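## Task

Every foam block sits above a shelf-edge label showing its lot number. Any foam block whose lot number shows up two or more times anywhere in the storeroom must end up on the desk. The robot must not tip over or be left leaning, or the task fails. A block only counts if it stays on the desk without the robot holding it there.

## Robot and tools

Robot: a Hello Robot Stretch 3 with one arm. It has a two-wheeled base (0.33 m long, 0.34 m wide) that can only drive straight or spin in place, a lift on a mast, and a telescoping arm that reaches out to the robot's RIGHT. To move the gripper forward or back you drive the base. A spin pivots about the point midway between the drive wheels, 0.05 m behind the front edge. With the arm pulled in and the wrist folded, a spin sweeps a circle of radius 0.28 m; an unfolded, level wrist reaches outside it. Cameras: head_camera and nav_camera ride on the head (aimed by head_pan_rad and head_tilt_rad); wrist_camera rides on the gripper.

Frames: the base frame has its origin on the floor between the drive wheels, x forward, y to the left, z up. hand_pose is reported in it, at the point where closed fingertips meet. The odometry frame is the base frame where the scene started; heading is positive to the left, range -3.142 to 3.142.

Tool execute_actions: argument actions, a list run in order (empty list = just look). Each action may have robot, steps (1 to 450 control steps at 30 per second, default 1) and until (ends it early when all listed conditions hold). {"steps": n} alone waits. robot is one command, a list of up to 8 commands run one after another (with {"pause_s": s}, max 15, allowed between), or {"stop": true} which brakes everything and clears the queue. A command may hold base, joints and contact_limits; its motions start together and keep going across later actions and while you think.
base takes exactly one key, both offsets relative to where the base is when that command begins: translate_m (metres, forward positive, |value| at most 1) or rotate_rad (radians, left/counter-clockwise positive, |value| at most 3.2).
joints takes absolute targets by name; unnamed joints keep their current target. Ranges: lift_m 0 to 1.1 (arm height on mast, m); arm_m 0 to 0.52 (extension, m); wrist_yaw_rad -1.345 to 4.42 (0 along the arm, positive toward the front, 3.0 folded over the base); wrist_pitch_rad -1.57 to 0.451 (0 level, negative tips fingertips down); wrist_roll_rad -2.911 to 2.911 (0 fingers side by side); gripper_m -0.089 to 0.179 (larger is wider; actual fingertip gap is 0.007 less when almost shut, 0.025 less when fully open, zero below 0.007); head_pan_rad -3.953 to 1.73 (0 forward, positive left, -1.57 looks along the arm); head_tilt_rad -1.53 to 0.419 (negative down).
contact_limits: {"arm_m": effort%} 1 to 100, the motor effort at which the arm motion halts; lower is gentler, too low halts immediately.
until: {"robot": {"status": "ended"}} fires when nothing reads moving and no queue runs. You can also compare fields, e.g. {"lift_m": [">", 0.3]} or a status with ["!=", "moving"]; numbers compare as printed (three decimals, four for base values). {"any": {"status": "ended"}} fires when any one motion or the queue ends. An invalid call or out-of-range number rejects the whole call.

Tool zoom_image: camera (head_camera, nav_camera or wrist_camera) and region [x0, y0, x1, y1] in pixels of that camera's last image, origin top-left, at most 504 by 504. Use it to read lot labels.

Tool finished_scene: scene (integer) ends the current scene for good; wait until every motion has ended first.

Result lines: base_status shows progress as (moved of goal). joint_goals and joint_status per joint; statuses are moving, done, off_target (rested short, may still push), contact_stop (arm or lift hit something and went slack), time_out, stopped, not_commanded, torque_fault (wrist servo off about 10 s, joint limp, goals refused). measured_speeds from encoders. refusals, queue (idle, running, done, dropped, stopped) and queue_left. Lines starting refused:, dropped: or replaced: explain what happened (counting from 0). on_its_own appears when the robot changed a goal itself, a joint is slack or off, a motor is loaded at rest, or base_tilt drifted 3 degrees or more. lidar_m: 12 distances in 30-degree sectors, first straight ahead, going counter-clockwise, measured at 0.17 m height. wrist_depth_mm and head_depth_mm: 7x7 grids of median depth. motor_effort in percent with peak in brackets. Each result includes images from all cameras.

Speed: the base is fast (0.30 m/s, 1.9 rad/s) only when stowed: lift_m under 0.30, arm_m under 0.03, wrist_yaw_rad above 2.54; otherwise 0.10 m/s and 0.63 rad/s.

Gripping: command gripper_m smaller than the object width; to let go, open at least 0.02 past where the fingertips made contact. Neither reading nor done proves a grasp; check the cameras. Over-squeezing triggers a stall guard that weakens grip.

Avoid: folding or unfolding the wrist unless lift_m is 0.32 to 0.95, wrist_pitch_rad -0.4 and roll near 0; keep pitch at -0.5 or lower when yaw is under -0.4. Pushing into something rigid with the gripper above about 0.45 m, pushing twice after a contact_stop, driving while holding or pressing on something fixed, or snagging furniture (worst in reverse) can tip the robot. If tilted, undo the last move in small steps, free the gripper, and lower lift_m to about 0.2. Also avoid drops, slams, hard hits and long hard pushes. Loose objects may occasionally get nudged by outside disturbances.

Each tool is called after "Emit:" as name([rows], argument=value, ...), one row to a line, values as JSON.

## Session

Emit:
execute_actions(actions=[])

Scene clock: 0.00 s.
robot.base_odometry: x=+0.000 y=+0.000 heading=+0.000 (m, m, rad; robot's odometry frame)
robot.turned_by_wheels: +0.000 (rad since the last result)
robot.turned_by_imu: +0.000 (rad since the last result)
robot.base_tilt: forward=+0.8 right=+1.3 (deg)
robot.lidar_m: 1.75 1.27 1.35 0.74 0.62 0.61 0.69 1.11 3.08 1.52 1.27 1.66
robot.head_depth_mm: 1694 1672 1663 1668 1694 1707 1715 / 1782 1778 1797 1814 1826 1823 1860 / 1920 1948 1971 1956 1990 2007 2038 / 2003 2111 2118 2185 2167 2211 2171 / 2016 2299 1751 1775 1777 1777 1778 / 2016 1886 1872 1885 1868 1877 1861 / 1907 1721 1936 1893 1836 1870 1541
robot.base_status: not_commanded
robot.joint_positions: lift_m=+0.458 arm_m=+0.003 wrist_yaw_rad=+3.076 wrist_pitch_rad=-0.537 wrist_roll_rad=-0.009 gripper_m=+0.037 head_pan_rad=-0.020 head_tilt_rad=-0.002
robot.joint_goals: lift_m=+0.458 arm_m=+0.003 wrist_yaw_rad=+3.076 wrist_pitch_rad=-0.537 wrist_roll_rad=-0.009 gripper_m=+0.037 head_pan_rad=-0.020 head_tilt_rad=-0.002
robot.joint_status: lift_m=not_commanded arm_m=not_commanded wrist_yaw_rad=not_commanded wrist_pitch_rad=not_commanded wrist_roll_rad=not_commanded gripper_m=not_commanded head_pan_rad=not_commanded head_tilt_rad=not_commanded
robot.measured_speeds: translate_m=+0.000 rotate_rad=+0.000 lift_m=+0.000 arm_m=+0.000 wrist_yaw_rad=+0.000 wrist_pitch_rad=+0.000 wrist_roll_rad=+0.000 head_pan_rad=+0.000 head_tilt_rad=+0.000
robot: refusals=0 queue=idle queue_left=0
robot.motor_effort: left_wheel=+0 right_wheel=+0 lift_m=+23 arm_m=-1 wrist_yaw_rad=+0 wrist_pitch_rad=+4 wrist_roll_rad=+0 gripper_m=+0 head_pan_rad=+1 head_tilt_rad=+1 (%)
robot.hand_pose: x=-0.0076 y=+0.0597 z=+0.4452 quat_wxyz=(+0.210, +0.684, +0.166, +0.679) (m; robot's base frame)
robot.wrist_depth_mm: 498 554 795 - - - - / 520 608 868 - - - - / 552 664 980 - - - - / 583 717 924 946 990 - - / 620 741 - 800 816 843 847 / 624 655 - 681 711 702 720 / 575 584 - 618 589 610 623
pictures: head_camera (sideways: a quarter turn clockwise sets it upright), nav_camera (sideways: a quarter turn counterclockwise sets it upright), wrist_camera
camera_calibration (this result's frames):
head_camera: T_world_to_cam=[[-0.0154133, 0.0245587, -0.99958, 1.32655], [0.0687492, 0.997358, 0.023444, -0.0262448], [0.997515, -0.068359, -0.017061, -0.0256737], [0, 0, 0, 1]] pos_world=[0.0478607, -0.00815788, 1.32617]
nav_camera: T_world_to_cam=[[0.0251572, 0.00647534, 0.999663, -1.26118], [-0.0194501, -0.999787, 0.00696562, 0.0439845], [0.999494, -0.0196187, -0.0250259, -0.0217871], [0, 0, 0, 1]] pos_world=[0.0543595, 0.0517143, 1.25991]
wrist_camera: T_world_to_cam=[[0.996359, -0.0389664, 0.0758323, -0.0297896], [0.0356449, -0.617595, -0.785688, 0.430699], [0.0774491, 0.78553, -0.613958, 0.389681], [0, 0, 0, 1]] pos_world=[-0.0158515, -0.0412695, 0.579902]
Images, in order (width x height): head_camera 896x504, nav_camera 672x504, wrist_camera 644x364.

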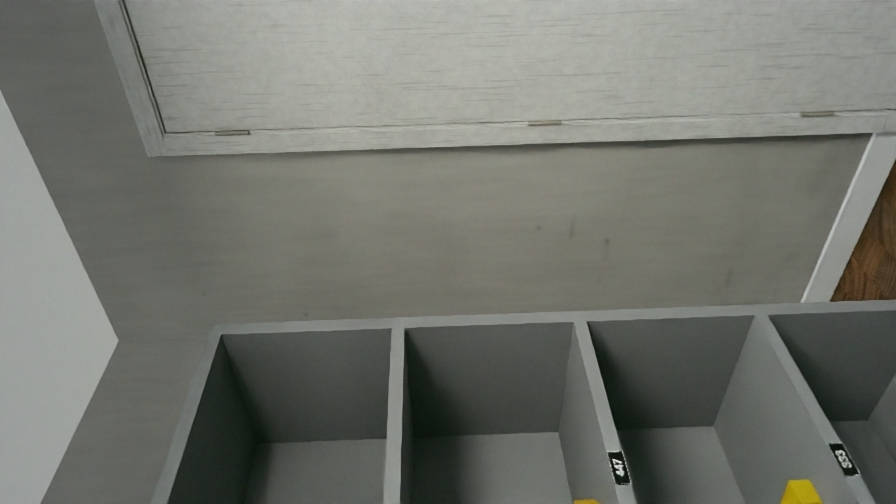

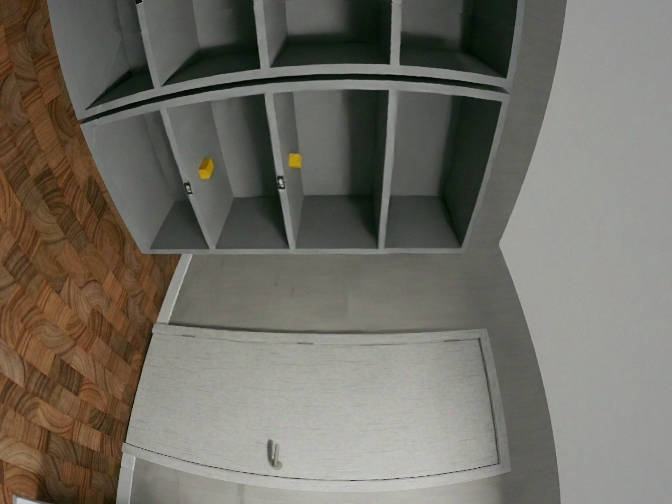

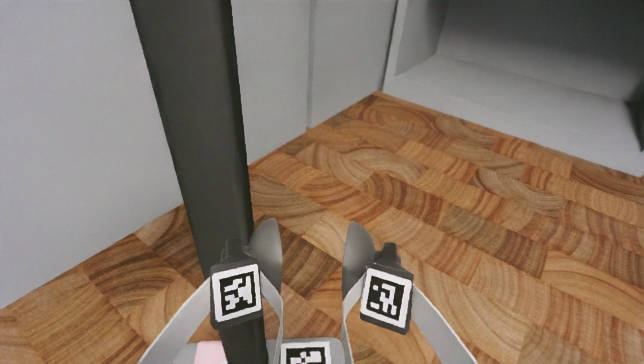

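Emit:
zoom_image(camera="head_camera", region=[580, 420, 880, 504])

Emit:
execute_actions([
  {"robot":{"joints":{"head_pan_rad":0.72,"head_tilt_rad":-0.4,"lift_m":0.28,"wrist_pitch_rad":-0.4}},"steps":450,"until":{"robot":{"status":"ended"}}},
])

Region (580, 420, 880, 504) of head_camera's 896x504 image, scaled by 1.680, with more detail than that image has; it fills the top 141 rows of this view, and the rest is white.

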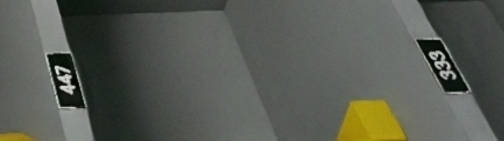

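Scene clock: 8.73 s.
robot.base_odometry: x=+0.000 y=+0.000 heading=+0.000 (m, m, rad; robot's odometry frame)
robot.turned_by_wheels: +0.000 (rad since the last result)
robot.turned_by_imu: -0.001 (rad since the last result)
robot.base_tilt: forward=+0.8 right=+1.3 (deg)
robot.lidar_m: 1.74 1.27 1.35 0.74 0.62 0.61 0.69 1.12 3.08 1.52 1.27 1.66
robot.head_depth_mm: 1515 1661 1729 1877 1996 1719 1423 / 1488 1634 1691 1862 1923 1684 1435 / 1083 1158 1253 1353 1492 1634 1441 / 1282 1516 1454 1776 1613 1674 1446 / 1408 1539 1616 1767 1586 1681 1442 / 1383 1510 1477 1726 1527 1689 1446 / 1369 1493 1488 1722 1525 1684 1448
robot.base_status: not_commanded
robot.joint_positions: lift_m=+0.280 arm_m=+0.003 wrist_yaw_rad=+3.076 wrist_pitch_rad=-0.424 wrist_roll_rad=-0.009 gripper_m=+0.037 head_pan_rad=+0.713 head_tilt_rad=-0.395
robot.joint_goals: lift_m=+0.280 arm_m=+0.003 wrist_yaw_rad=+3.076 wrist_pitch_rad=-0.400 wrist_roll_rad=-0.009 gripper_m=+0.037 head_pan_rad=+0.720 head_tilt_rad=-0.400
robot.joint_status: lift_m=done arm_m=not_commanded wrist_yaw_rad=not_commanded wrist_pitch_rad=done wrist_roll_rad=not_commanded gripper_m=not_commanded head_pan_rad=done head_tilt_rad=done
robot.measured_speeds: translate_m=+0.000 rotate_rad=+0.000 lift_m=+0.000 arm_m=+0.000 wrist_yaw_rad=+0.000 wrist_pitch_rad=+0.000 wrist_roll_rad=+0.000 head_pan_rad=+0.000 head_tilt_rad=+0.000
robot: refusals=0 queue=done queue_left=0
robot.motor_effort: left_wheel=+0(0) right_wheel=+0(0) lift_m=+18(23) arm_m=+0(0) wrist_yaw_rad=+0(1) wrist_pitch_rad=+9(10) wrist_roll_rad=+0(0) gripper_m=+0(0) head_pan_rad=+5(46) head_tilt_rad=-3(28) (%)
robot.hand_pose: x=-0.0066 y=+0.0754 z=+0.2915 quat_wxyz=(+0.171, +0.692, +0.127, +0.689) (m; robot's base frame)
robot.wrist_depth_mm: 493 552 777 - - - - / 519 584 855 - - - - / 537 626 912 - - - - / 565 674 799 793 817 848 888 / 577 607 - 638 658 668 678 / 498 516 - 549 556 547 552 / 448 - - - 447 462 466
pictures: head_camera (sideways: a quarter turn clockwise sets it upright), nav_camera (sideways: a quarter turn counterclockwise sets it upright), wrist_camera
camera_calibration (this result's frames):
head_camera: T_world_to_cam=[[-0.316481, -0.241526, -0.917336, 1.22082], [-0.611818, 0.790993, 0.00281653, 0.00476813], [0.724926, 0.562134, -0.398104, 0.471958], [0, 0, 0, 1]] pos_world=[0.047149, 0.0257841, 1.30778]
nav_camera: T_world_to_cam=[[0.302473, 0.270683, 0.913915, -1.15075], [0.656063, -0.754679, 0.00638709, 0.0406205], [0.691442, 0.597654, -0.405855, 0.475777], [0, 0, 0, 1]] pos_world=[-0.00755229, 0.0577922, 1.24452]
wrist_camera: T_world_to_cam=[[0.99579, -0.0475704, 0.0783482, -0.0186247], [0.0417689, -0.525359, -0.849855, 0.331445], [0.0815888, 0.84955, -0.52116, 0.251031], [0, 0, 0, 1]] pos_world=[-0.0157792, -0.0400221, 0.413967]
Images, in order (width x height): head_camera 896x504, nav_camera 672x504, wrist_camera 644x364.

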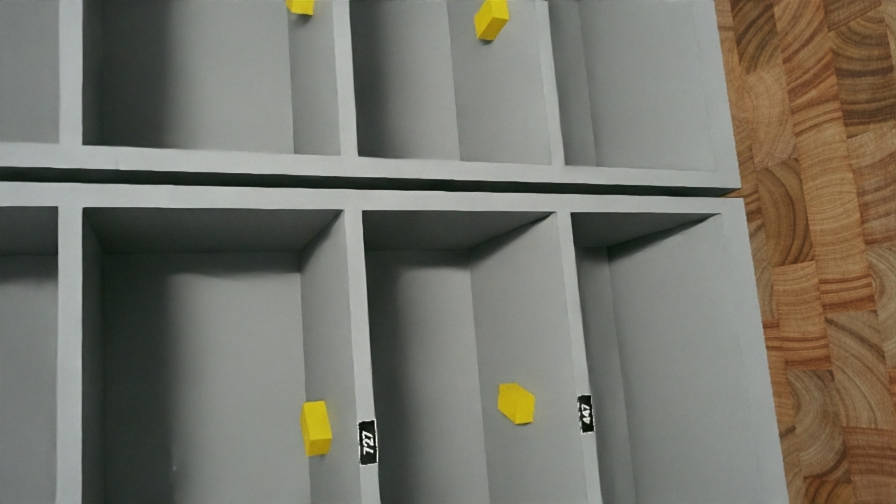

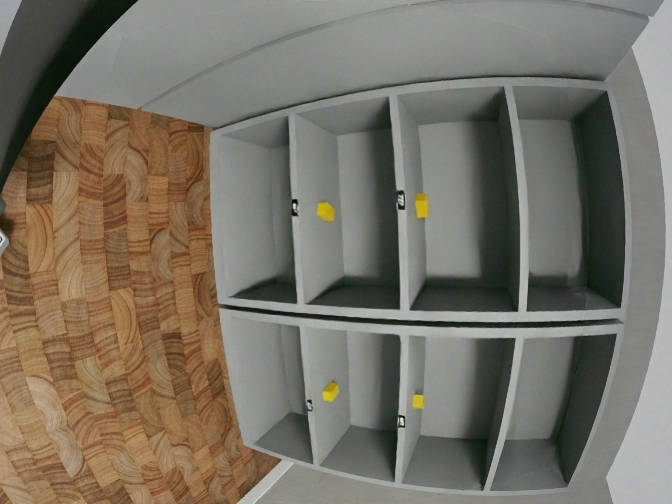

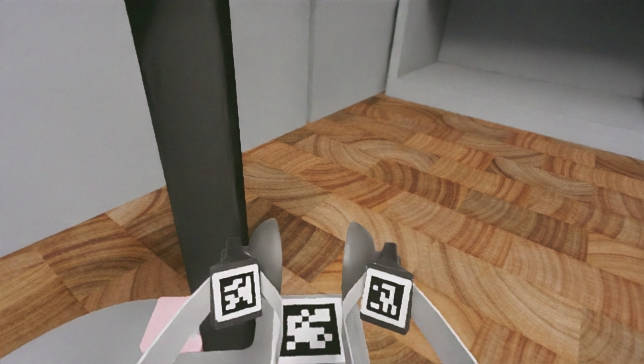

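Emit:
zoom_image(camera="head_camera", region=[480, 360, 620, 450])

Emit:
zoom_image(camera="head_camera", region=[270, 380, 410, 480])

Region (480, 360, 620, 450) of head_camera's 896x504 image, scaled by 3.600, with more detail than that image has; it fills the top 324 rows of this view, and the rest is white.

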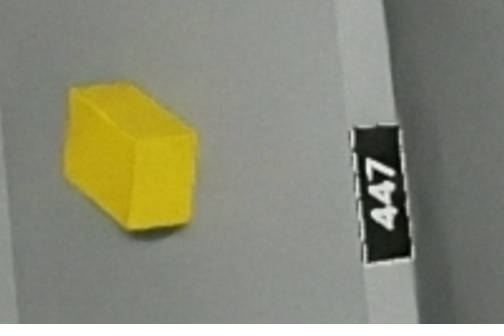

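Region (270, 380, 410, 480) of head_camera's 896x504 image, scaled by 3.600, with more detail than that image has; it fills the top 360 rows of this view, and the rest is white.

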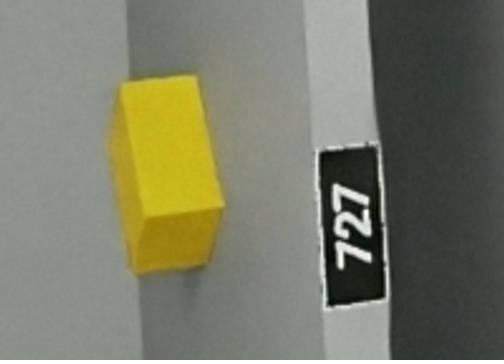

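Emit:
execute_actions([
  {"robot":[{"base":{"rotate_rad":1.193},"joints":{"head_pan_rad":-1.6,"head_tilt_rad":-0.75}},{"base":{"translate_m":0.67}},{"base":{"rotate_rad":1.221}}],"steps":450,"until":{"robot":{"status":"ended"}}},
  {"robot":{"joints":{"lift_m":0.56}},"steps":450,"until":{"robot":{"lift_m":[">",0.34]}}},
  {"robot":{"joints":{"wrist_yaw_rad":-0.3}},"steps":450,"until":{"robot":{"wrist_yaw_rad":["<",0.8]}}},
  {"robot":{"joints":{"wrist_pitch_rad":-0.25,"gripper_m":0.17,"arm_m":0.12}},"steps":450,"until":{"robot":{"status":"ended"}}},
])

Scene clock: 47.40 s.
robot.base_odometry: x=+0.247 y=+0.623 heading=+2.414 (m, m, rad; robot's odometry frame)
robot.turned_by_wheels: +2.414 (rad since the last result)
robot.turned_by_imu: +2.452 (rad since the last result)
robot.base_tilt: forward=+0.9 right=+1.2 (deg)
robot.lidar_m: 0.39 0.40 0.55 1.51 2.55 1.76 1.90 0.85 0.80 1.05 0.55 0.40
robot.head_depth_mm: 921 739 1212 1115 995 1321 1191 / 919 741 1199 1110 999 1305 - / 900 741 1197 1090 1000 1327 - / 904 739 1186 1115 985 1290 1148 / 896 739 1179 1119 996 1280 1180 / 897 737 1169 1115 999 1272 1177 / 894 737 1021 1073 968 1201 1172
robot.base_status: done (rotate_rad +1.2208 of +1.2210)
robot.joint_positions: lift_m=+0.560 arm_m=+0.120 wrist_yaw_rad=-0.297 wrist_pitch_rad=-0.276 wrist_roll_rad=-0.009 gripper_m=+0.170 head_pan_rad=-1.593 head_tilt_rad=-0.741
robot.joint_goals: lift_m=+0.560 arm_m=+0.120 wrist_yaw_rad=-0.300 wrist_pitch_rad=-0.250 wrist_roll_rad=-0.009 gripper_m=+0.170 head_pan_rad=-1.600 head_tilt_rad=-0.750
robot.joint_status: lift_m=done arm_m=done wrist_yaw_rad=done wrist_pitch_rad=done wrist_roll_rad=not_commanded gripper_m=done head_pan_rad=done head_tilt_rad=done
robot.measured_speeds: translate_m=+0.000 rotate_rad=+0.000 lift_m=+0.000 arm_m=+0.000 wrist_yaw_rad=+0.000 wrist_pitch_rad=+0.000 wrist_roll_rad=+0.000 head_pan_rad=+0.000 head_tilt_rad=+0.000
robot: refusals=0 queue=done queue_left=0
robot.motor_effort: left_wheel=-5(13) right_wheel=+5(16) lift_m=+26(26) arm_m=+3(3) wrist_yaw_rad=-2(2) wrist_pitch_rad=+10(14) wrist_roll_rad=+0(0) gripper_m=+1(83) head_pan_rad=-3(51) head_tilt_rad=-5(28) (%)
robot.hand_pose: x=-0.0918 y=-0.4941 z=+0.6056 quat_wxyz=(+0.682, -0.007, -0.704, -0.200) (m; robot's base frame)
robot.wrist_depth_mm: 536 568 609 668 719 556 423 / 566 602 657 711 752 564 429 / 583 610 639 686 717 577 435 / 399 411 425 444 456 473 425 / 302 314 316 320 348 383 450 / - 267 289 895 881 663 500 / 696 751 776 784 799 649 822
pictures: head_camera (sideways: a quarter turn clockwise sets it upright), nav_camera (sideways: a quarter turn counterclockwise sets it upright), wrist_camera
camera_calibration (this result's frames):
head_camera: T_world_to_cam=[[0.0396695, 0.684635, -0.727806, 0.971526], [0.997086, -0.0746158, -0.015843, 0.0192435], [-0.0651525, -0.725057, -0.6856, 0.850818], [0, 0, 0, 1]] pos_world=[-0.00229443, -0.0468128, 1.29071]
nav_camera: T_world_to_cam=[[-0.00861176, -0.69214, 0.721712, -0.898249], [-0.99983, 0.0177186, 0.00506224, 0.0524489], [-0.0162915, -0.721545, -0.692175, 0.852603], [0, 0, 0, 1]] pos_world=[0.0585947, -0.00745234, 1.23816]
wrist_camera: T_world_to_cam=[[-0.954854, 0.28606, 0.0801496, -0.000765654], [0.041321, 0.39506, -0.917725, 0.798574], [-0.294188, -0.872982, -0.389045, -0.0601171], [0, 0, 0, 1]] pos_world=[-0.0514147, -0.367747, 0.709545]
Images, in order (width x height): head_camera 896x504, nav_camera 672x504, wrist_camera 644x364.

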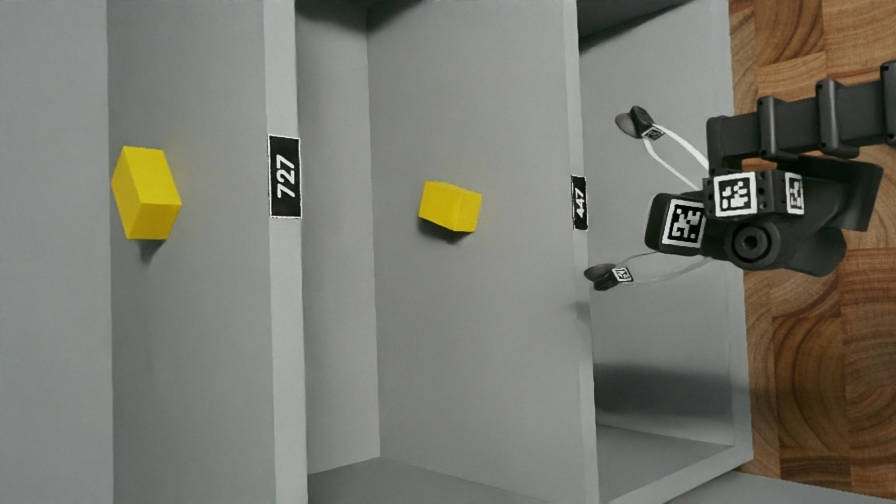

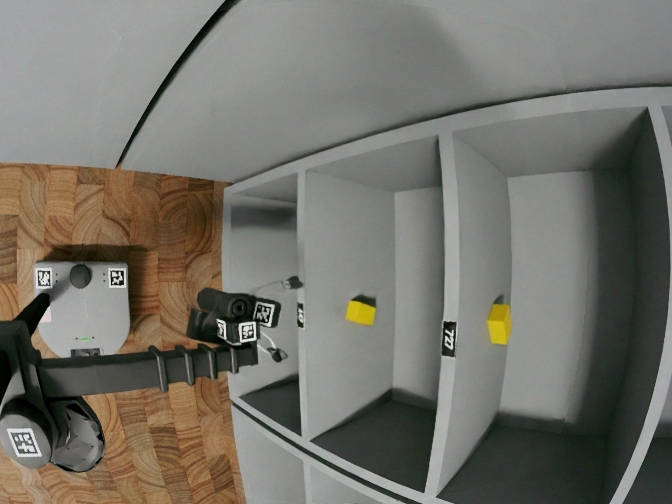

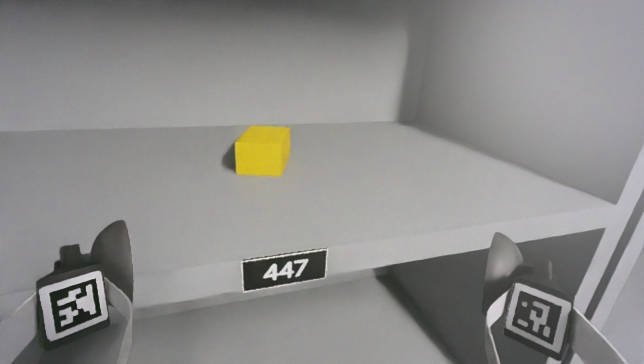

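Emit:
execute_actions([
  {"robot":{"base":{"translate_m":-0.022},"joints":{"lift_m":0.535,"arm_m":0.34}},"steps":450,"until":{"robot":{"status":"ended"}}},
])

Scene clock: 56.10 s.
robot.base_odometry: x=+0.264 y=+0.608 heading=+2.414 (m, m, rad; robot's odometry frame)
robot.turned_by_wheels: +0.000 (rad since the last result)
robot.turned_by_imu: -0.001 (rad since the last result)
robot.base_tilt: forward=+0.8 right=+1.3 (deg)
robot.lidar_m: 0.41 0.42 0.58 1.60 2.53 1.74 1.88 0.85 0.78 1.05 0.58 0.42
robot.head_depth_mm: 922 740 1214 1117 997 1307 1178 / 922 741 1205 1113 999 1306 1200 / 900 742 1195 1122 - 1311 1179 / 908 739 1188 1116 - 1300 1188 / 899 739 1183 1113 1005 1279 1185 / 898 738 1181 1120 1001 1280 1184 / 892 737 1089 1088 970 1252 1188
robot.base_status: done (translate_m -0.0220 of -0.0220)
robot.joint_positions: lift_m=+0.535 arm_m=+0.340 wrist_yaw_rad=-0.298 wrist_pitch_rad=-0.275 wrist_roll_rad=-0.009 gripper_m=+0.170 head_pan_rad=-1.593 head_tilt_rad=-0.741
robot.joint_goals: lift_m=+0.535 arm_m=+0.340 wrist_yaw_rad=-0.300 wrist_pitch_rad=-0.250 wrist_roll_rad=-0.009 gripper_m=+0.170 head_pan_rad=-1.600 head_tilt_rad=-0.750
robot.joint_status: lift_m=done arm_m=done wrist_yaw_rad=done wrist_pitch_rad=done wrist_roll_rad=not_commanded gripper_m=done head_pan_rad=done head_tilt_rad=done
robot.measured_speeds: translate_m=+0.000 rotate_rad=+0.000 lift_m=+0.000 arm_m=+0.000 wrist_yaw_rad=+0.000 wrist_pitch_rad=+0.000 wrist_roll_rad=+0.000 head_pan_rad=+0.000 head_tilt_rad=+0.000
robot: refusals=0 queue=done queue_left=0
robot.motor_effort: left_wheel=-5(10) right_wheel=+5(7) lift_m=+18(26) arm_m=+3(1) wrist_yaw_rad=-2(2) wrist_pitch_rad=+9(10) wrist_roll_rad=+0(0) gripper_m=+0(0) head_pan_rad=-3(3) head_tilt_rad=-5(5) (%)
robot.hand_pose: x=-0.0920 y=-0.7141 z=+0.5812 quat_wxyz=(+0.682, -0.007, -0.704, -0.200) (m; robot's base frame)
robot.wrist_depth_mm: 363 390 417 458 493 516 407 / 385 408 439 480 523 539 409 / 403 432 466 505 552 525 414 / 341 351 333 330 389 406 392 / 256 268 235 250 282 293 299 / - 209 212 217 221 224 233 / - 173 176 179 182 182 193
pictures: head_camera (sideways: a quarter turn clockwise sets it upright), nav_camera (sideways: a quarter turn counterclockwise sets it upright), wrist_camera
camera_calibration (this result's frames):
head_camera: T_world_to_cam=[[0.0396696, 0.684635, -0.727806, 0.971526], [0.997086, -0.0746159, -0.015843, 0.0192435], [-0.0651526, -0.725057, -0.6856, 0.850818], [0, 0, 0, 1]] pos_world=[-0.00229444, -0.0468128, 1.29071]
nav_camera: T_world_to_cam=[[-0.00861184, -0.69214, 0.721712, -0.898249], [-0.99983, 0.0177187, 0.00506224, 0.0524489], [-0.0162916, -0.721545, -0.692175, 0.852603], [0, 0, 0, 1]] pos_world=[0.0585947, -0.00745235, 1.23816]
wrist_camera: T_world_to_cam=[[-0.954629, 0.286809, 0.0801541, 0.0644987], [0.0414194, 0.394414, -0.917999, 0.862827], [-0.294905, -0.873028, -0.388398, -0.262193], [0, 0, 0, 1]] pos_world=[-0.0514875, -0.587712, 0.685069]
Images, in order (width x height): head_camera 896x504, nav_camera 672x504, wrist_camera 644x364.

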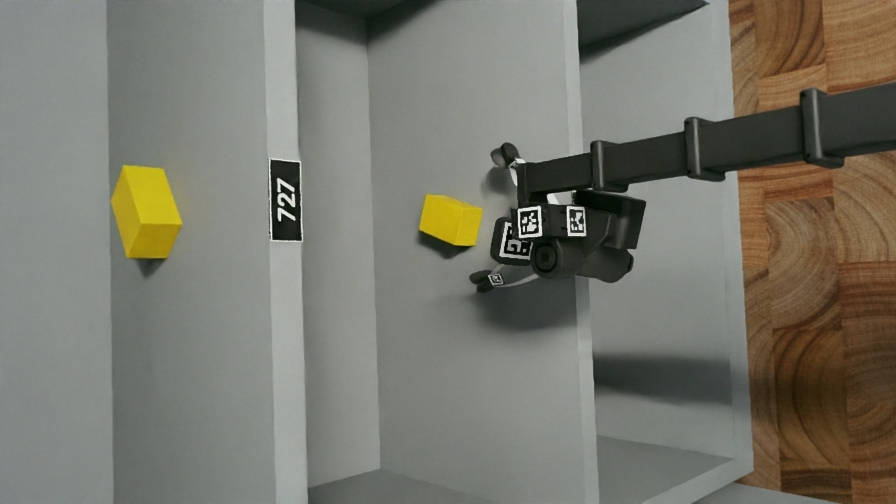

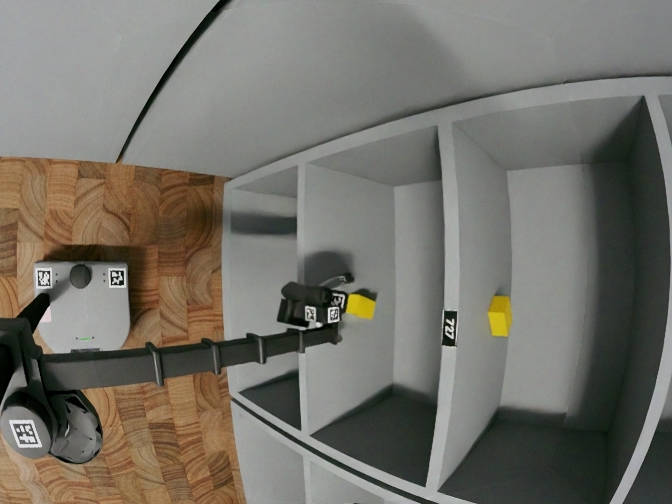

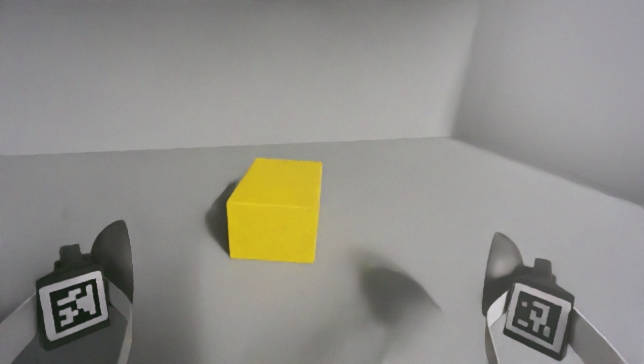

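Emit:
execute_actions([
  {"robot":{"base":{"translate_m":-0.005},"joints":{"lift_m":0.516,"arm_m":0.452}},"steps":450,"until":{"robot":{"status":"ended"}}},
  {"robot":[{"joints":{"gripper_m":0.015}},{"joints":{"lift_m":0.55}}],"steps":450,"until":{"robot":{"status":"ended"}}},
])

Scene clock: 66.63 s.
robot.base_odometry: x=+0.267 y=+0.605 heading=+2.414 (m, m, rad; robot's odometry frame)
robot.turned_by_wheels: +0.000 (rad since the last result)
robot.turned_by_imu: -0.001 (rad since the last result)
robot.base_tilt: forward=+0.9 right=+1.3 (deg)
robot.lidar_m: 0.41 0.43 0.59 1.62 2.53 1.74 1.87 1.50 0.78 1.05 0.58 0.43
robot.head_depth_mm: 921 741 1209 1125 999 1305 1184 / 917 739 1198 1112 996 1305 - / 911 742 1188 1120 1002 1303 1176 / 903 738 1190 1186 1393 1290 1184 / 906 739 1179 1118 1000 1279 1179 / 894 734 1170 1112 1000 1274 1181 / 889 734 1108 1087 976 1242 1183
robot.base_status: done (translate_m -0.0050 of -0.0050)
robot.joint_positions: lift_m=+0.550 arm_m=+0.452 wrist_yaw_rad=-0.299 wrist_pitch_rad=-0.274 wrist_roll_rad=-0.009 gripper_m=+0.016 head_pan_rad=-1.593 head_tilt_rad=-0.741
robot.joint_goals: lift_m=+0.550 arm_m=+0.452 wrist_yaw_rad=-0.300 wrist_pitch_rad=-0.250 wrist_roll_rad=-0.009 gripper_m=+0.015 head_pan_rad=-1.600 head_tilt_rad=-0.750
robot.joint_status: lift_m=done arm_m=done wrist_yaw_rad=done wrist_pitch_rad=done wrist_roll_rad=not_commanded gripper_m=done head_pan_rad=done head_tilt_rad=done
robot.measured_speeds: translate_m=+0.000 rotate_rad=+0.000 lift_m=+0.000 arm_m=+0.000 wrist_yaw_rad=+0.000 wrist_pitch_rad=+0.000 wrist_roll_rad=+0.000 head_pan_rad=+0.000 head_tilt_rad=+0.000
robot: refusals=0 queue=done queue_left=0
robot.motor_effort: left_wheel=-4(9) right_wheel=+5(9) lift_m=+26(24) arm_m=+2(3) wrist_yaw_rad=+0(2) wrist_pitch_rad=+9(9) wrist_roll_rad=+0(0) gripper_m=-21(95) head_pan_rad=-3(3) head_tilt_rad=-5(6) (%)
robot.hand_pose: x=-0.0922 y=-0.8261 z=+0.5959 quat_wxyz=(+0.682, -0.007, -0.704, -0.200) (m; robot's base frame)
robot.wrist_depth_mm: 279 295 318 346 373 409 403 / 294 311 335 365 400 445 404 / 308 330 355 392 430 477 409 / 323 343 367 400 429 450 400 / 281 286 295 153 303 318 326 / 224 229 122 121 126 249 252 / 187 188 132 122 192 204 207
pictures: head_camera (sideways: a quarter turn clockwise sets it upright), nav_camera (sideways: a quarter turn counterclockwise sets it upright), wrist_camera
camera_calibration (this result's frames):
head_camera: T_world_to_cam=[[0.0396696, 0.684635, -0.727806, 0.971526], [0.997086, -0.0746159, -0.015843, 0.0192435], [-0.0651526, -0.725057, -0.6856, 0.850818], [0, 0, 0, 1]] pos_world=[-0.00229444, -0.0468128, 1.29071]
nav_camera: T_world_to_cam=[[-0.00861184, -0.69214, 0.721712, -0.898249], [-0.99983, 0.0177187, 0.00506224, 0.0524489], [-0.0162916, -0.721545, -0.692175, 0.852603], [0, 0, 0, 1]] pos_world=[0.0585947, -0.00745235, 1.23816]
wrist_camera: T_world_to_cam=[[-0.954437, 0.287444, 0.0801566, 0.0958409], [0.0415417, 0.39398, -0.91818, 0.920218], [-0.295506, -0.873015, -0.38797, -0.354638], [0, 0, 0, 1]] pos_world=[-0.0515507, -0.6997, 0.699655]
Images, in order (width x height): head_camera 896x504, nav_camera 672x504, wrist_camera 644x364.

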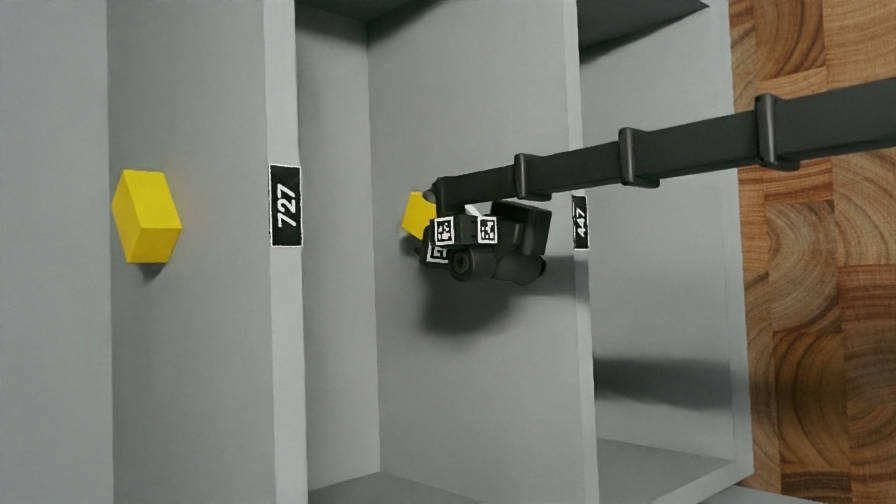

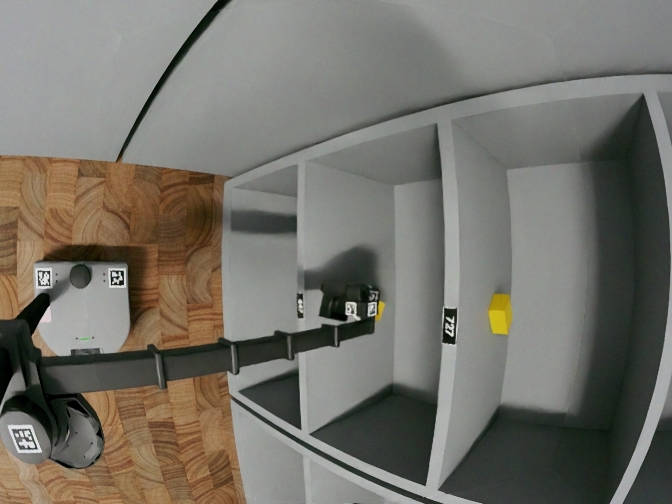

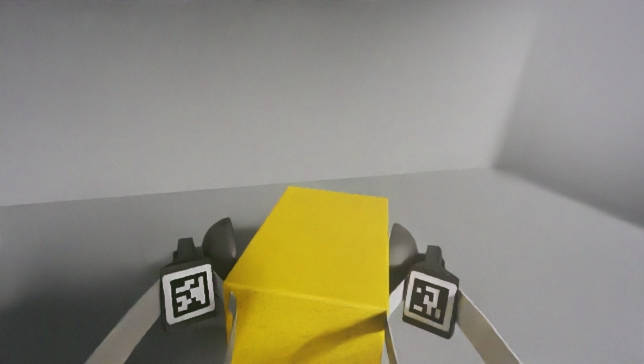

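Emit:
execute_actions(actions=[])

Scene clock: 81.33 s.
robot.base_odometry: x=+0.267 y=+0.605 heading=+2.414 (m, m, rad; robot's odometry frame)
robot.turned_by_wheels: +0.000 (rad since the last result)
robot.turned_by_imu: +0.000 (rad since the last result)
robot.base_tilt: forward=+0.9 right=+1.3 (deg)
robot.lidar_m: 0.41 0.43 0.59 1.62 2.54 1.74 1.87 1.50 0.78 1.05 0.59 0.43
robot.head_depth_mm: 922 739 1210 1121 1004 1300 1188 / 912 738 1195 1124 993 1311 - / 911 739 1194 1112 994 1298 1174 / 906 738 1189 1187 1392 1294 1188 / 903 737 1179 1116 999 1279 1188 / 898 737 1162 1106 1001 1275 1176 / 895 738 1108 1091 971 1243 1186
robot.base_status: done (translate_m -0.0050 of -0.0050)
robot.joint_positions: lift_m=+0.550 arm_m=+0.452 wrist_yaw_rad=-0.299 wrist_pitch_rad=-0.274 wrist_roll_rad=-0.009 gripper_m=+0.016 head_pan_rad=-1.593 head_tilt_rad=-0.741
robot.joint_goals: lift_m=+0.550 arm_m=+0.452 wrist_yaw_rad=-0.300 wrist_pitch_rad=-0.250 wrist_roll_rad=-0.009 gripper_m=+0.015 head_pan_rad=-1.600 head_tilt_rad=-0.750
robot.joint_status: lift_m=done arm_m=done wrist_yaw_rad=done wrist_pitch_rad=done wrist_roll_rad=not_commanded gripper_m=done head_pan_rad=done head_tilt_rad=done
robot.measured_speeds: translate_m=+0.000 rotate_rad=+0.000 lift_m=+0.000 arm_m=+0.000 wrist_yaw_rad=+0.000 wrist_pitch_rad=+0.000 wrist_roll_rad=+0.000 head_pan_rad=+0.000 head_tilt_rad=+0.000
robot: refusals=0 queue=done queue_left=0
robot.motor_effort: left_wheel=-5(5) right_wheel=+5(5) lift_m=+25(26) arm_m=+2(3) wrist_yaw_rad=-1(0) wrist_pitch_rad=+9(9) wrist_roll_rad=+0(0) gripper_m=-21(20) head_pan_rad=-2(2) head_tilt_rad=-6(5) (%)
robot.hand_pose: x=-0.0922 y=-0.8261 z=+0.5959 quat_wxyz=(+0.682, -0.007, -0.704, -0.200) (m; robot's base frame)
robot.wrist_depth_mm: 279 296 317 344 376 414 396 / 294 313 337 365 399 445 404 / 306 329 358 390 431 468 408 / 323 344 369 399 425 445 400 / 280 285 295 154 303 318 328 / 224 229 122 122 126 249 254 / 188 189 132 122 193 204 207
pictures: head_camera (sideways: a quarter turn clockwise sets it upright), nav_camera (sideways: a quarter turn counterclockwise sets it upright), wrist_camera
camera_calibration (this result's frames):
head_camera: T_world_to_cam=[[0.0396695, 0.684635, -0.727806, 0.971526], [0.997086, -0.0746158, -0.015843, 0.0192435], [-0.0651525, -0.725057, -0.6856, 0.850818], [0, 0, 0, 1]] pos_world=[-0.00229443, -0.0468128, 1.29071]
nav_camera: T_world_to_cam=[[-0.00861176, -0.69214, 0.721712, -0.898249], [-0.99983, 0.0177186, 0.00506224, 0.0524489], [-0.0162915, -0.721545, -0.692175, 0.852603], [0, 0, 0, 1]] pos_world=[0.0585947, -0.00745234, 1.23816]
wrist_camera: T_world_to_cam=[[-0.954437, 0.287444, 0.0801567, 0.0958407], [0.0415415, 0.39398, -0.91818, 0.920218], [-0.295505, -0.873015, -0.38797, -0.354638], [0, 0, 0, 1]] pos_world=[-0.0515507, -0.6997, 0.699655]
Images, in order (width x height): head_camera 896x504, nav_camera 672x504, wrist_camera 644x364.

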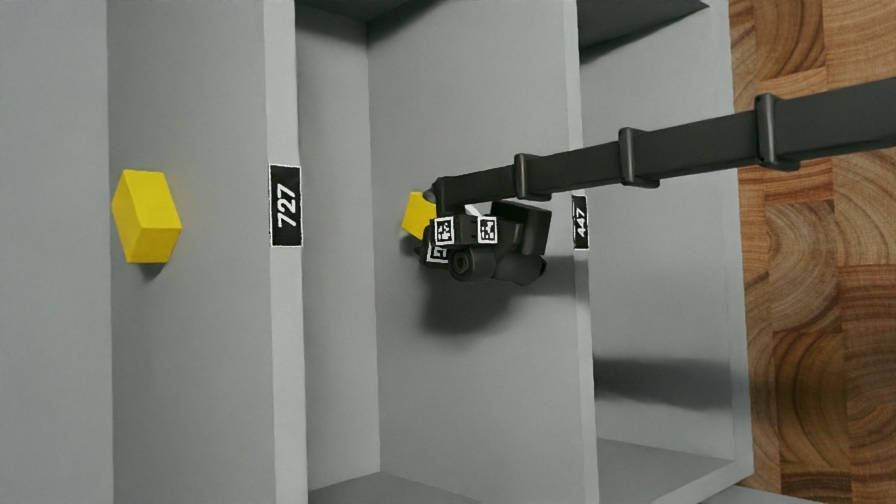

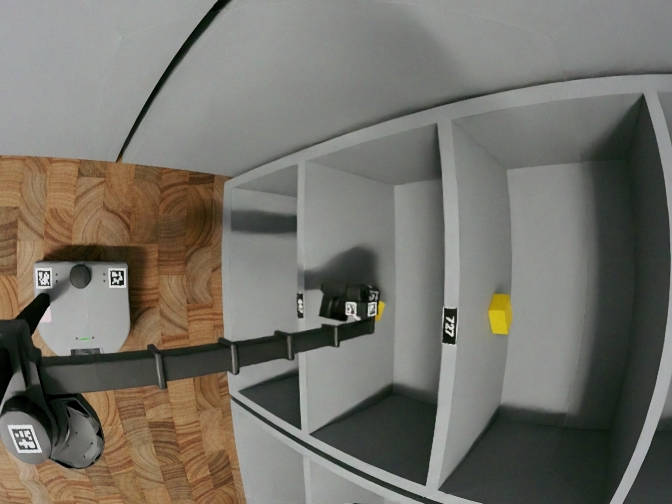

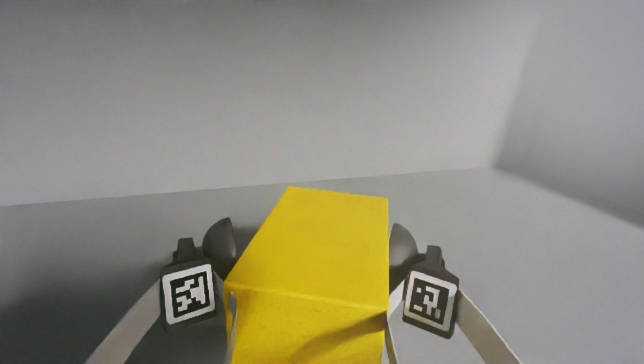

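Emit:
execute_actions([
  {"robot":{"joints":{"arm_m":0.0,"head_pan_rad":-3.14,"head_tilt_rad":-0.45}},"steps":200,"until":{"robot":{"arm_m":["<",0.1]}}},
  {"robot":{"base":{"rotate_rad":-0.73},"joints":{"lift_m":0.79,"wrist_yaw_rad":0.0}},"steps":200,"until":{"robot":{"base_status":["!=","moving"]}}},
  {"robot":{"base":{"translate_m":-0.4}},"steps":200,"until":{"robot":{"status":"ended"}}},
])

Scene clock: 117.23 s.
robot.base_odometry: x=+0.313 y=+0.207 heading=+1.684 (m, m, rad; robot's odometry frame)
robot.turned_by_wheels: -0.730 (rad since the last result)
robot.turned_by_imu: -0.745 (rad since the last result)
robot.base_tilt: forward=+0.8 right=+1.3 (deg)
robot.lidar_m: 0.80 0.71 0.71 0.85 1.58 2.03 1.33 1.57 1.58 1.43 0.89 1.19
robot.head_depth_mm: 2583 2897 2065 2806 2109 1660 1435 / 2289 2566 2089 2551 2111 1667 - / 2076 2273 2073 1558 2126 1662 - / 1910 2041 2087 1377 2144 1677 1400 / 1746 1879 1945 1386 1993 1658 1370 / 1605 1718 1782 1549 2069 1671 1380 / 1501 1587 1695 1789 1918 1682 1367
robot.base_status: done (translate_m -0.4000 of -0.4000)
robot.joint_positions: lift_m=+0.790 arm_m=+0.003 wrist_yaw_rad=-0.003 wrist_pitch_rad=-0.274 wrist_roll_rad=-0.009 gripper_m=+0.016 head_pan_rad=-3.133 head_tilt_rad=-0.458
robot.joint_goals: lift_m=+0.790 arm_m=+0.000 wrist_yaw_rad=+0.000 wrist_pitch_rad=-0.250 wrist_roll_rad=-0.009 gripper_m=+0.015 head_pan_rad=-3.140 head_tilt_rad=-0.450
robot.joint_status: lift_m=done arm_m=done wrist_yaw_rad=done wrist_pitch_rad=done wrist_roll_rad=not_commanded gripper_m=done head_pan_rad=done head_tilt_rad=done
robot.measured_speeds: translate_m=+0.000 rotate_rad=+0.000 lift_m=+0.000 arm_m=+0.000 wrist_yaw_rad=+0.000 wrist_pitch_rad=+0.000 wrist_roll_rad=+0.000 head_pan_rad=+0.000 head_tilt_rad=+0.000
robot: refusals=0 queue=done queue_left=0
robot.motor_effort: left_wheel=+5(9) right_wheel=-6(11) lift_m=+26(25) arm_m=-3(3) wrist_yaw_rad=+1(2) wrist_pitch_rad=+9(9) wrist_roll_rad=+0(0) gripper_m=-20(21) head_pan_rad=-4(49) head_tilt_rad=+4(25) (%)
robot.hand_pose: x=-0.0222 y=-0.3881 z=+0.8359 quat_wxyz=(+0.704, +0.096, -0.697, -0.098) (m; robot's base frame)
robot.wrist_depth_mm: 529 954 - - - - - / 550 - - - - - - / 576 - - - - - - / 635 960 - - - - - / 667 754 835 153 - - - / 692 813 122 121 126 - - / 997 980 132 122 - - -
pictures: head_camera (sideways: a quarter turn clockwise sets it upright), nav_camera (sideways: a quarter turn counterclockwise sets it upright), wrist_camera
camera_calibration (this result's frames):
head_camera: T_world_to_cam=[[0.454543, -0.0203669, -0.890492, 1.18109], [-0.045969, -0.998943, -0.000617159, 0.00578682], [-0.889538, 0.0412156, -0.454999, 0.555842], [0, 0, 0, 1]] pos_world=[-0.0421504, 0.00692657, 1.30467]
nav_camera: T_world_to_cam=[[-0.462514, -0.0109212, 0.886545, -1.11037], [-0.011728, 0.999912, 0.00619922, 0.0449391], [-0.886534, -0.00753015, -0.462602, 0.559246], [0, 0, 0, 1]] pos_world=[-0.0172458, -0.0528506, 1.24282]
wrist_camera: T_world_to_cam=[[-0.996777, -0.00337426, 0.0801562, -0.0963094], [-0.0751525, 0.38897, -0.91818, 0.96058], [-0.0280802, -0.921244, -0.38797, 0.128759], [0, 0, 0, 1]] pos_world=[-0.0201934, -0.255343, 0.939659]
Images, in order (width x height): head_camera 896x504, nav_camera 672x504, wrist_camera 644x364.

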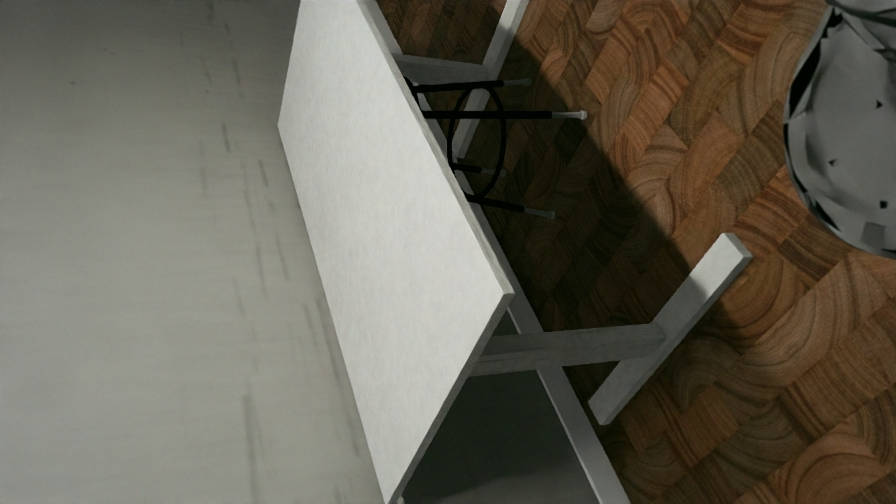

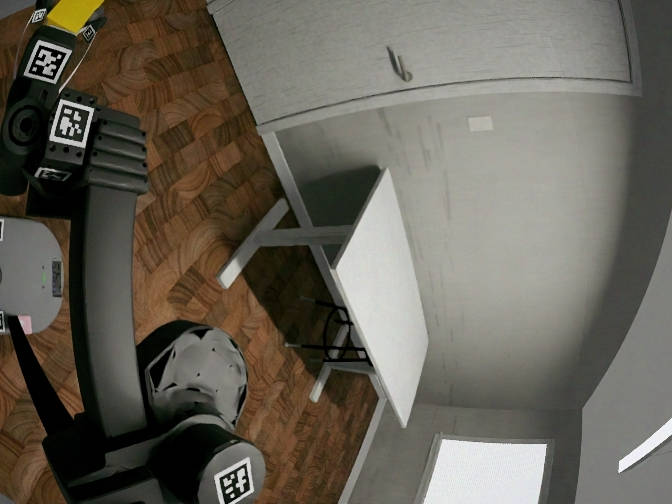

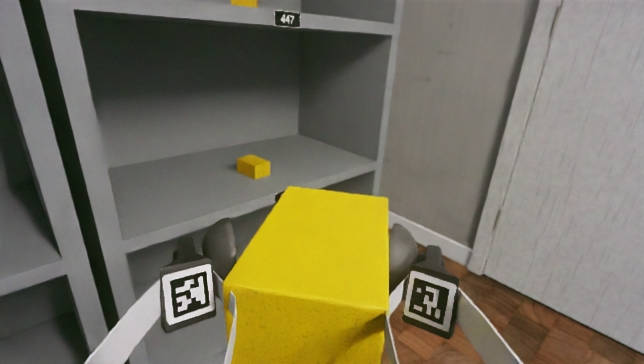

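Emit:
execute_actions([
  {"robot":{"base":{"translate_m":-0.45},"joints":{"head_pan_rad":-1.6,"head_tilt_rad":-0.7}},"steps":250,"until":{"robot":{"translate_m":["<",-0.30]}}},
  {"robot":{"joints":{"arm_m":0.475}},"steps":250,"until":{"robot":{"base_status":["!=","moving"]}}},
  {"robot":{"base":{"rotate_rad":-1.72}},"steps":250,"until":{"robot":{"status":"ended"}}},
  {"robot":{"joints":{"lift_m":0.72}},"steps":100,"until":{"robot":{"status":"ended"}}},
])

Scene clock: 147.90 s.
robot.base_odometry: x=+0.363 y=-0.240 heading=-0.036 (m, m, rad; robot's odometry frame)
robot.turned_by_wheels: -1.720 (rad since the last result)
robot.turned_by_imu: -1.752 (rad since the last result)
robot.base_tilt: forward=+0.8 right=+1.3 (deg)
robot.lidar_m: 1.35 1.42 1.17 1.30 1.05 1.05 1.15 1.80 3.11 1.31 0.89 1.22
robot.head_depth_mm: 2848 1736 2643 2038 1657 1394 - / 2645 1629 2322 2047 1720 - 1182 / 2231 1636 1200 - 1612 1396 1206 / 1887 1618 1232 1916 1659 1397 1198 / 1687 1632 1175 889 1654 1390 1203 / 1500 1536 1153 894 1546 1371 1205 / 1355 1453 1147 889 1240 1390 1209
robot.base_status: done (rotate_rad -1.7198 of -1.7200)
robot.joint_positions: lift_m=+0.720 arm_m=+0.475 wrist_yaw_rad=-0.001 wrist_pitch_rad=-0.274 wrist_roll_rad=-0.009 gripper_m=+0.016 head_pan_rad=-1.607 head_tilt_rad=-0.691
robot.joint_goals: lift_m=+0.720 arm_m=+0.475 wrist_yaw_rad=+0.000 wrist_pitch_rad=-0.250 wrist_roll_rad=-0.009 gripper_m=+0.015 head_pan_rad=-1.600 head_tilt_rad=-0.700
robot.joint_status: lift_m=done arm_m=done wrist_yaw_rad=done wrist_pitch_rad=done wrist_roll_rad=not_commanded gripper_m=done head_pan_rad=done head_tilt_rad=done
robot.measured_speeds: translate_m=+0.000 rotate_rad=+0.000 lift_m=+0.000 arm_m=+0.000 wrist_yaw_rad=+0.000 wrist_pitch_rad=+0.000 wrist_roll_rad=+0.000 head_pan_rad=+0.000 head_tilt_rad=+0.000
robot: refusals=0 queue=done queue_left=0
robot.motor_effort: left_wheel=+4(11) right_wheel=-5(13) lift_m=+18(25) arm_m=+2(2) wrist_yaw_rad=+2(3) wrist_pitch_rad=+9(9) wrist_roll_rad=+0(0) gripper_m=-19(20) head_pan_rad=+4(50) head_tilt_rad=-5(24) (%)
robot.hand_pose: x=-0.0216 y=-0.8598 z=+0.7663 quat_wxyz=(+0.704, +0.097, -0.697, -0.097) (m; robot's base frame)
robot.wrist_depth_mm: 625 750 897 - - - - / 644 775 935 - - - - / 497 523 549 588 603 651 - / 336 345 356 372 381 403 - / 252 258 264 154 272 303 - / 202 206 122 121 126 243 - / 168 169 132 122 173 - -
pictures: head_camera (sideways: a quarter turn clockwise sets it upright), nav_camera (sideways: a quarter turn counterclockwise sets it upright), wrist_camera
camera_calibration (this result's frames):
head_camera: T_world_to_cam=[[0.0476328, 0.646982, -0.761016, 1.01476], [0.995954, -0.0888839, -0.0132273, 0.0158459], [-0.0761999, -0.757307, -0.648598, 0.802756], [0, 0, 0, 1]] pos_world=[-0.00294782, -0.0471907, 1.29313]
nav_camera: T_world_to_cam=[[-0.0166905, -0.655203, 0.755268, -0.941935], [-0.999488, 0.0315635, 0.0052942, 0.0521445], [-0.0273077, -0.754793, -0.655394, 0.804829], [0, 0, 0, 1]] pos_world=[0.0583744, -0.0113256, 1.23862]
wrist_camera: T_world_to_cam=[[-0.996767, -0.00561319, 0.0801537, -0.0937106], [-0.0760238, 0.3888, -0.91818, 1.08007], [-0.0260099, -0.921305, -0.38797, -0.332779], [0, 0, 0, 1]] pos_world=[-0.0199524, -0.727047, 0.870099]
Images, in order (width x height): head_camera 896x504, nav_camera 672x504, wrist_camera 644x364.

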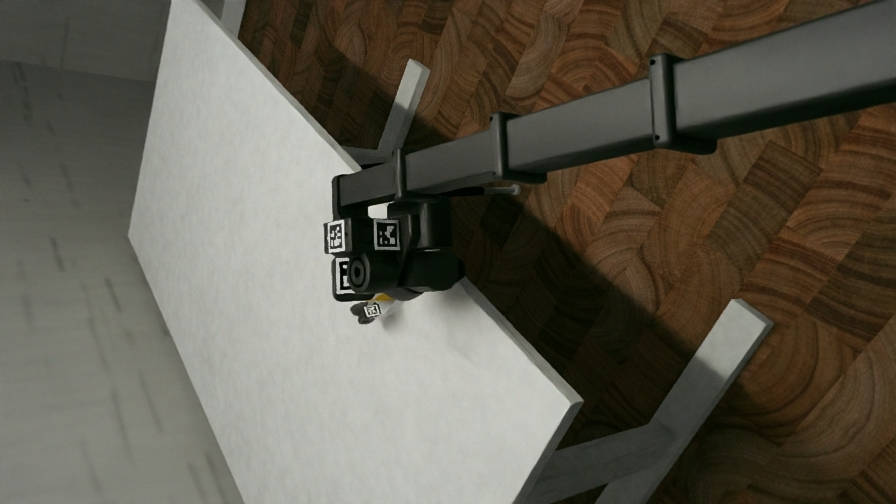

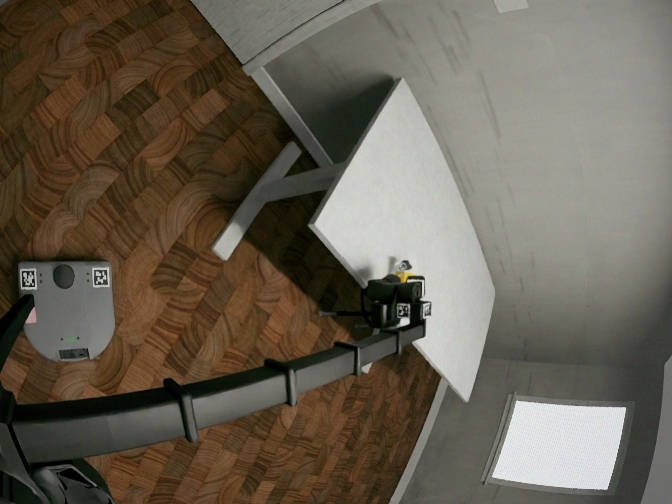

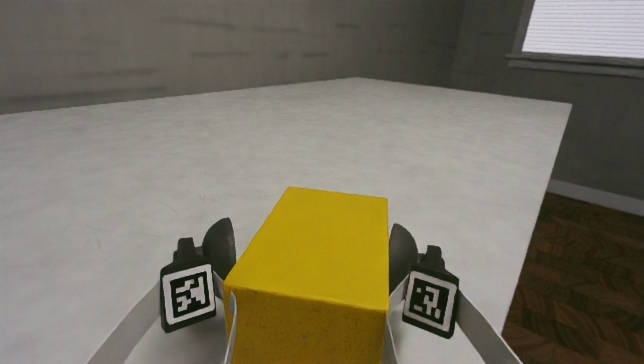

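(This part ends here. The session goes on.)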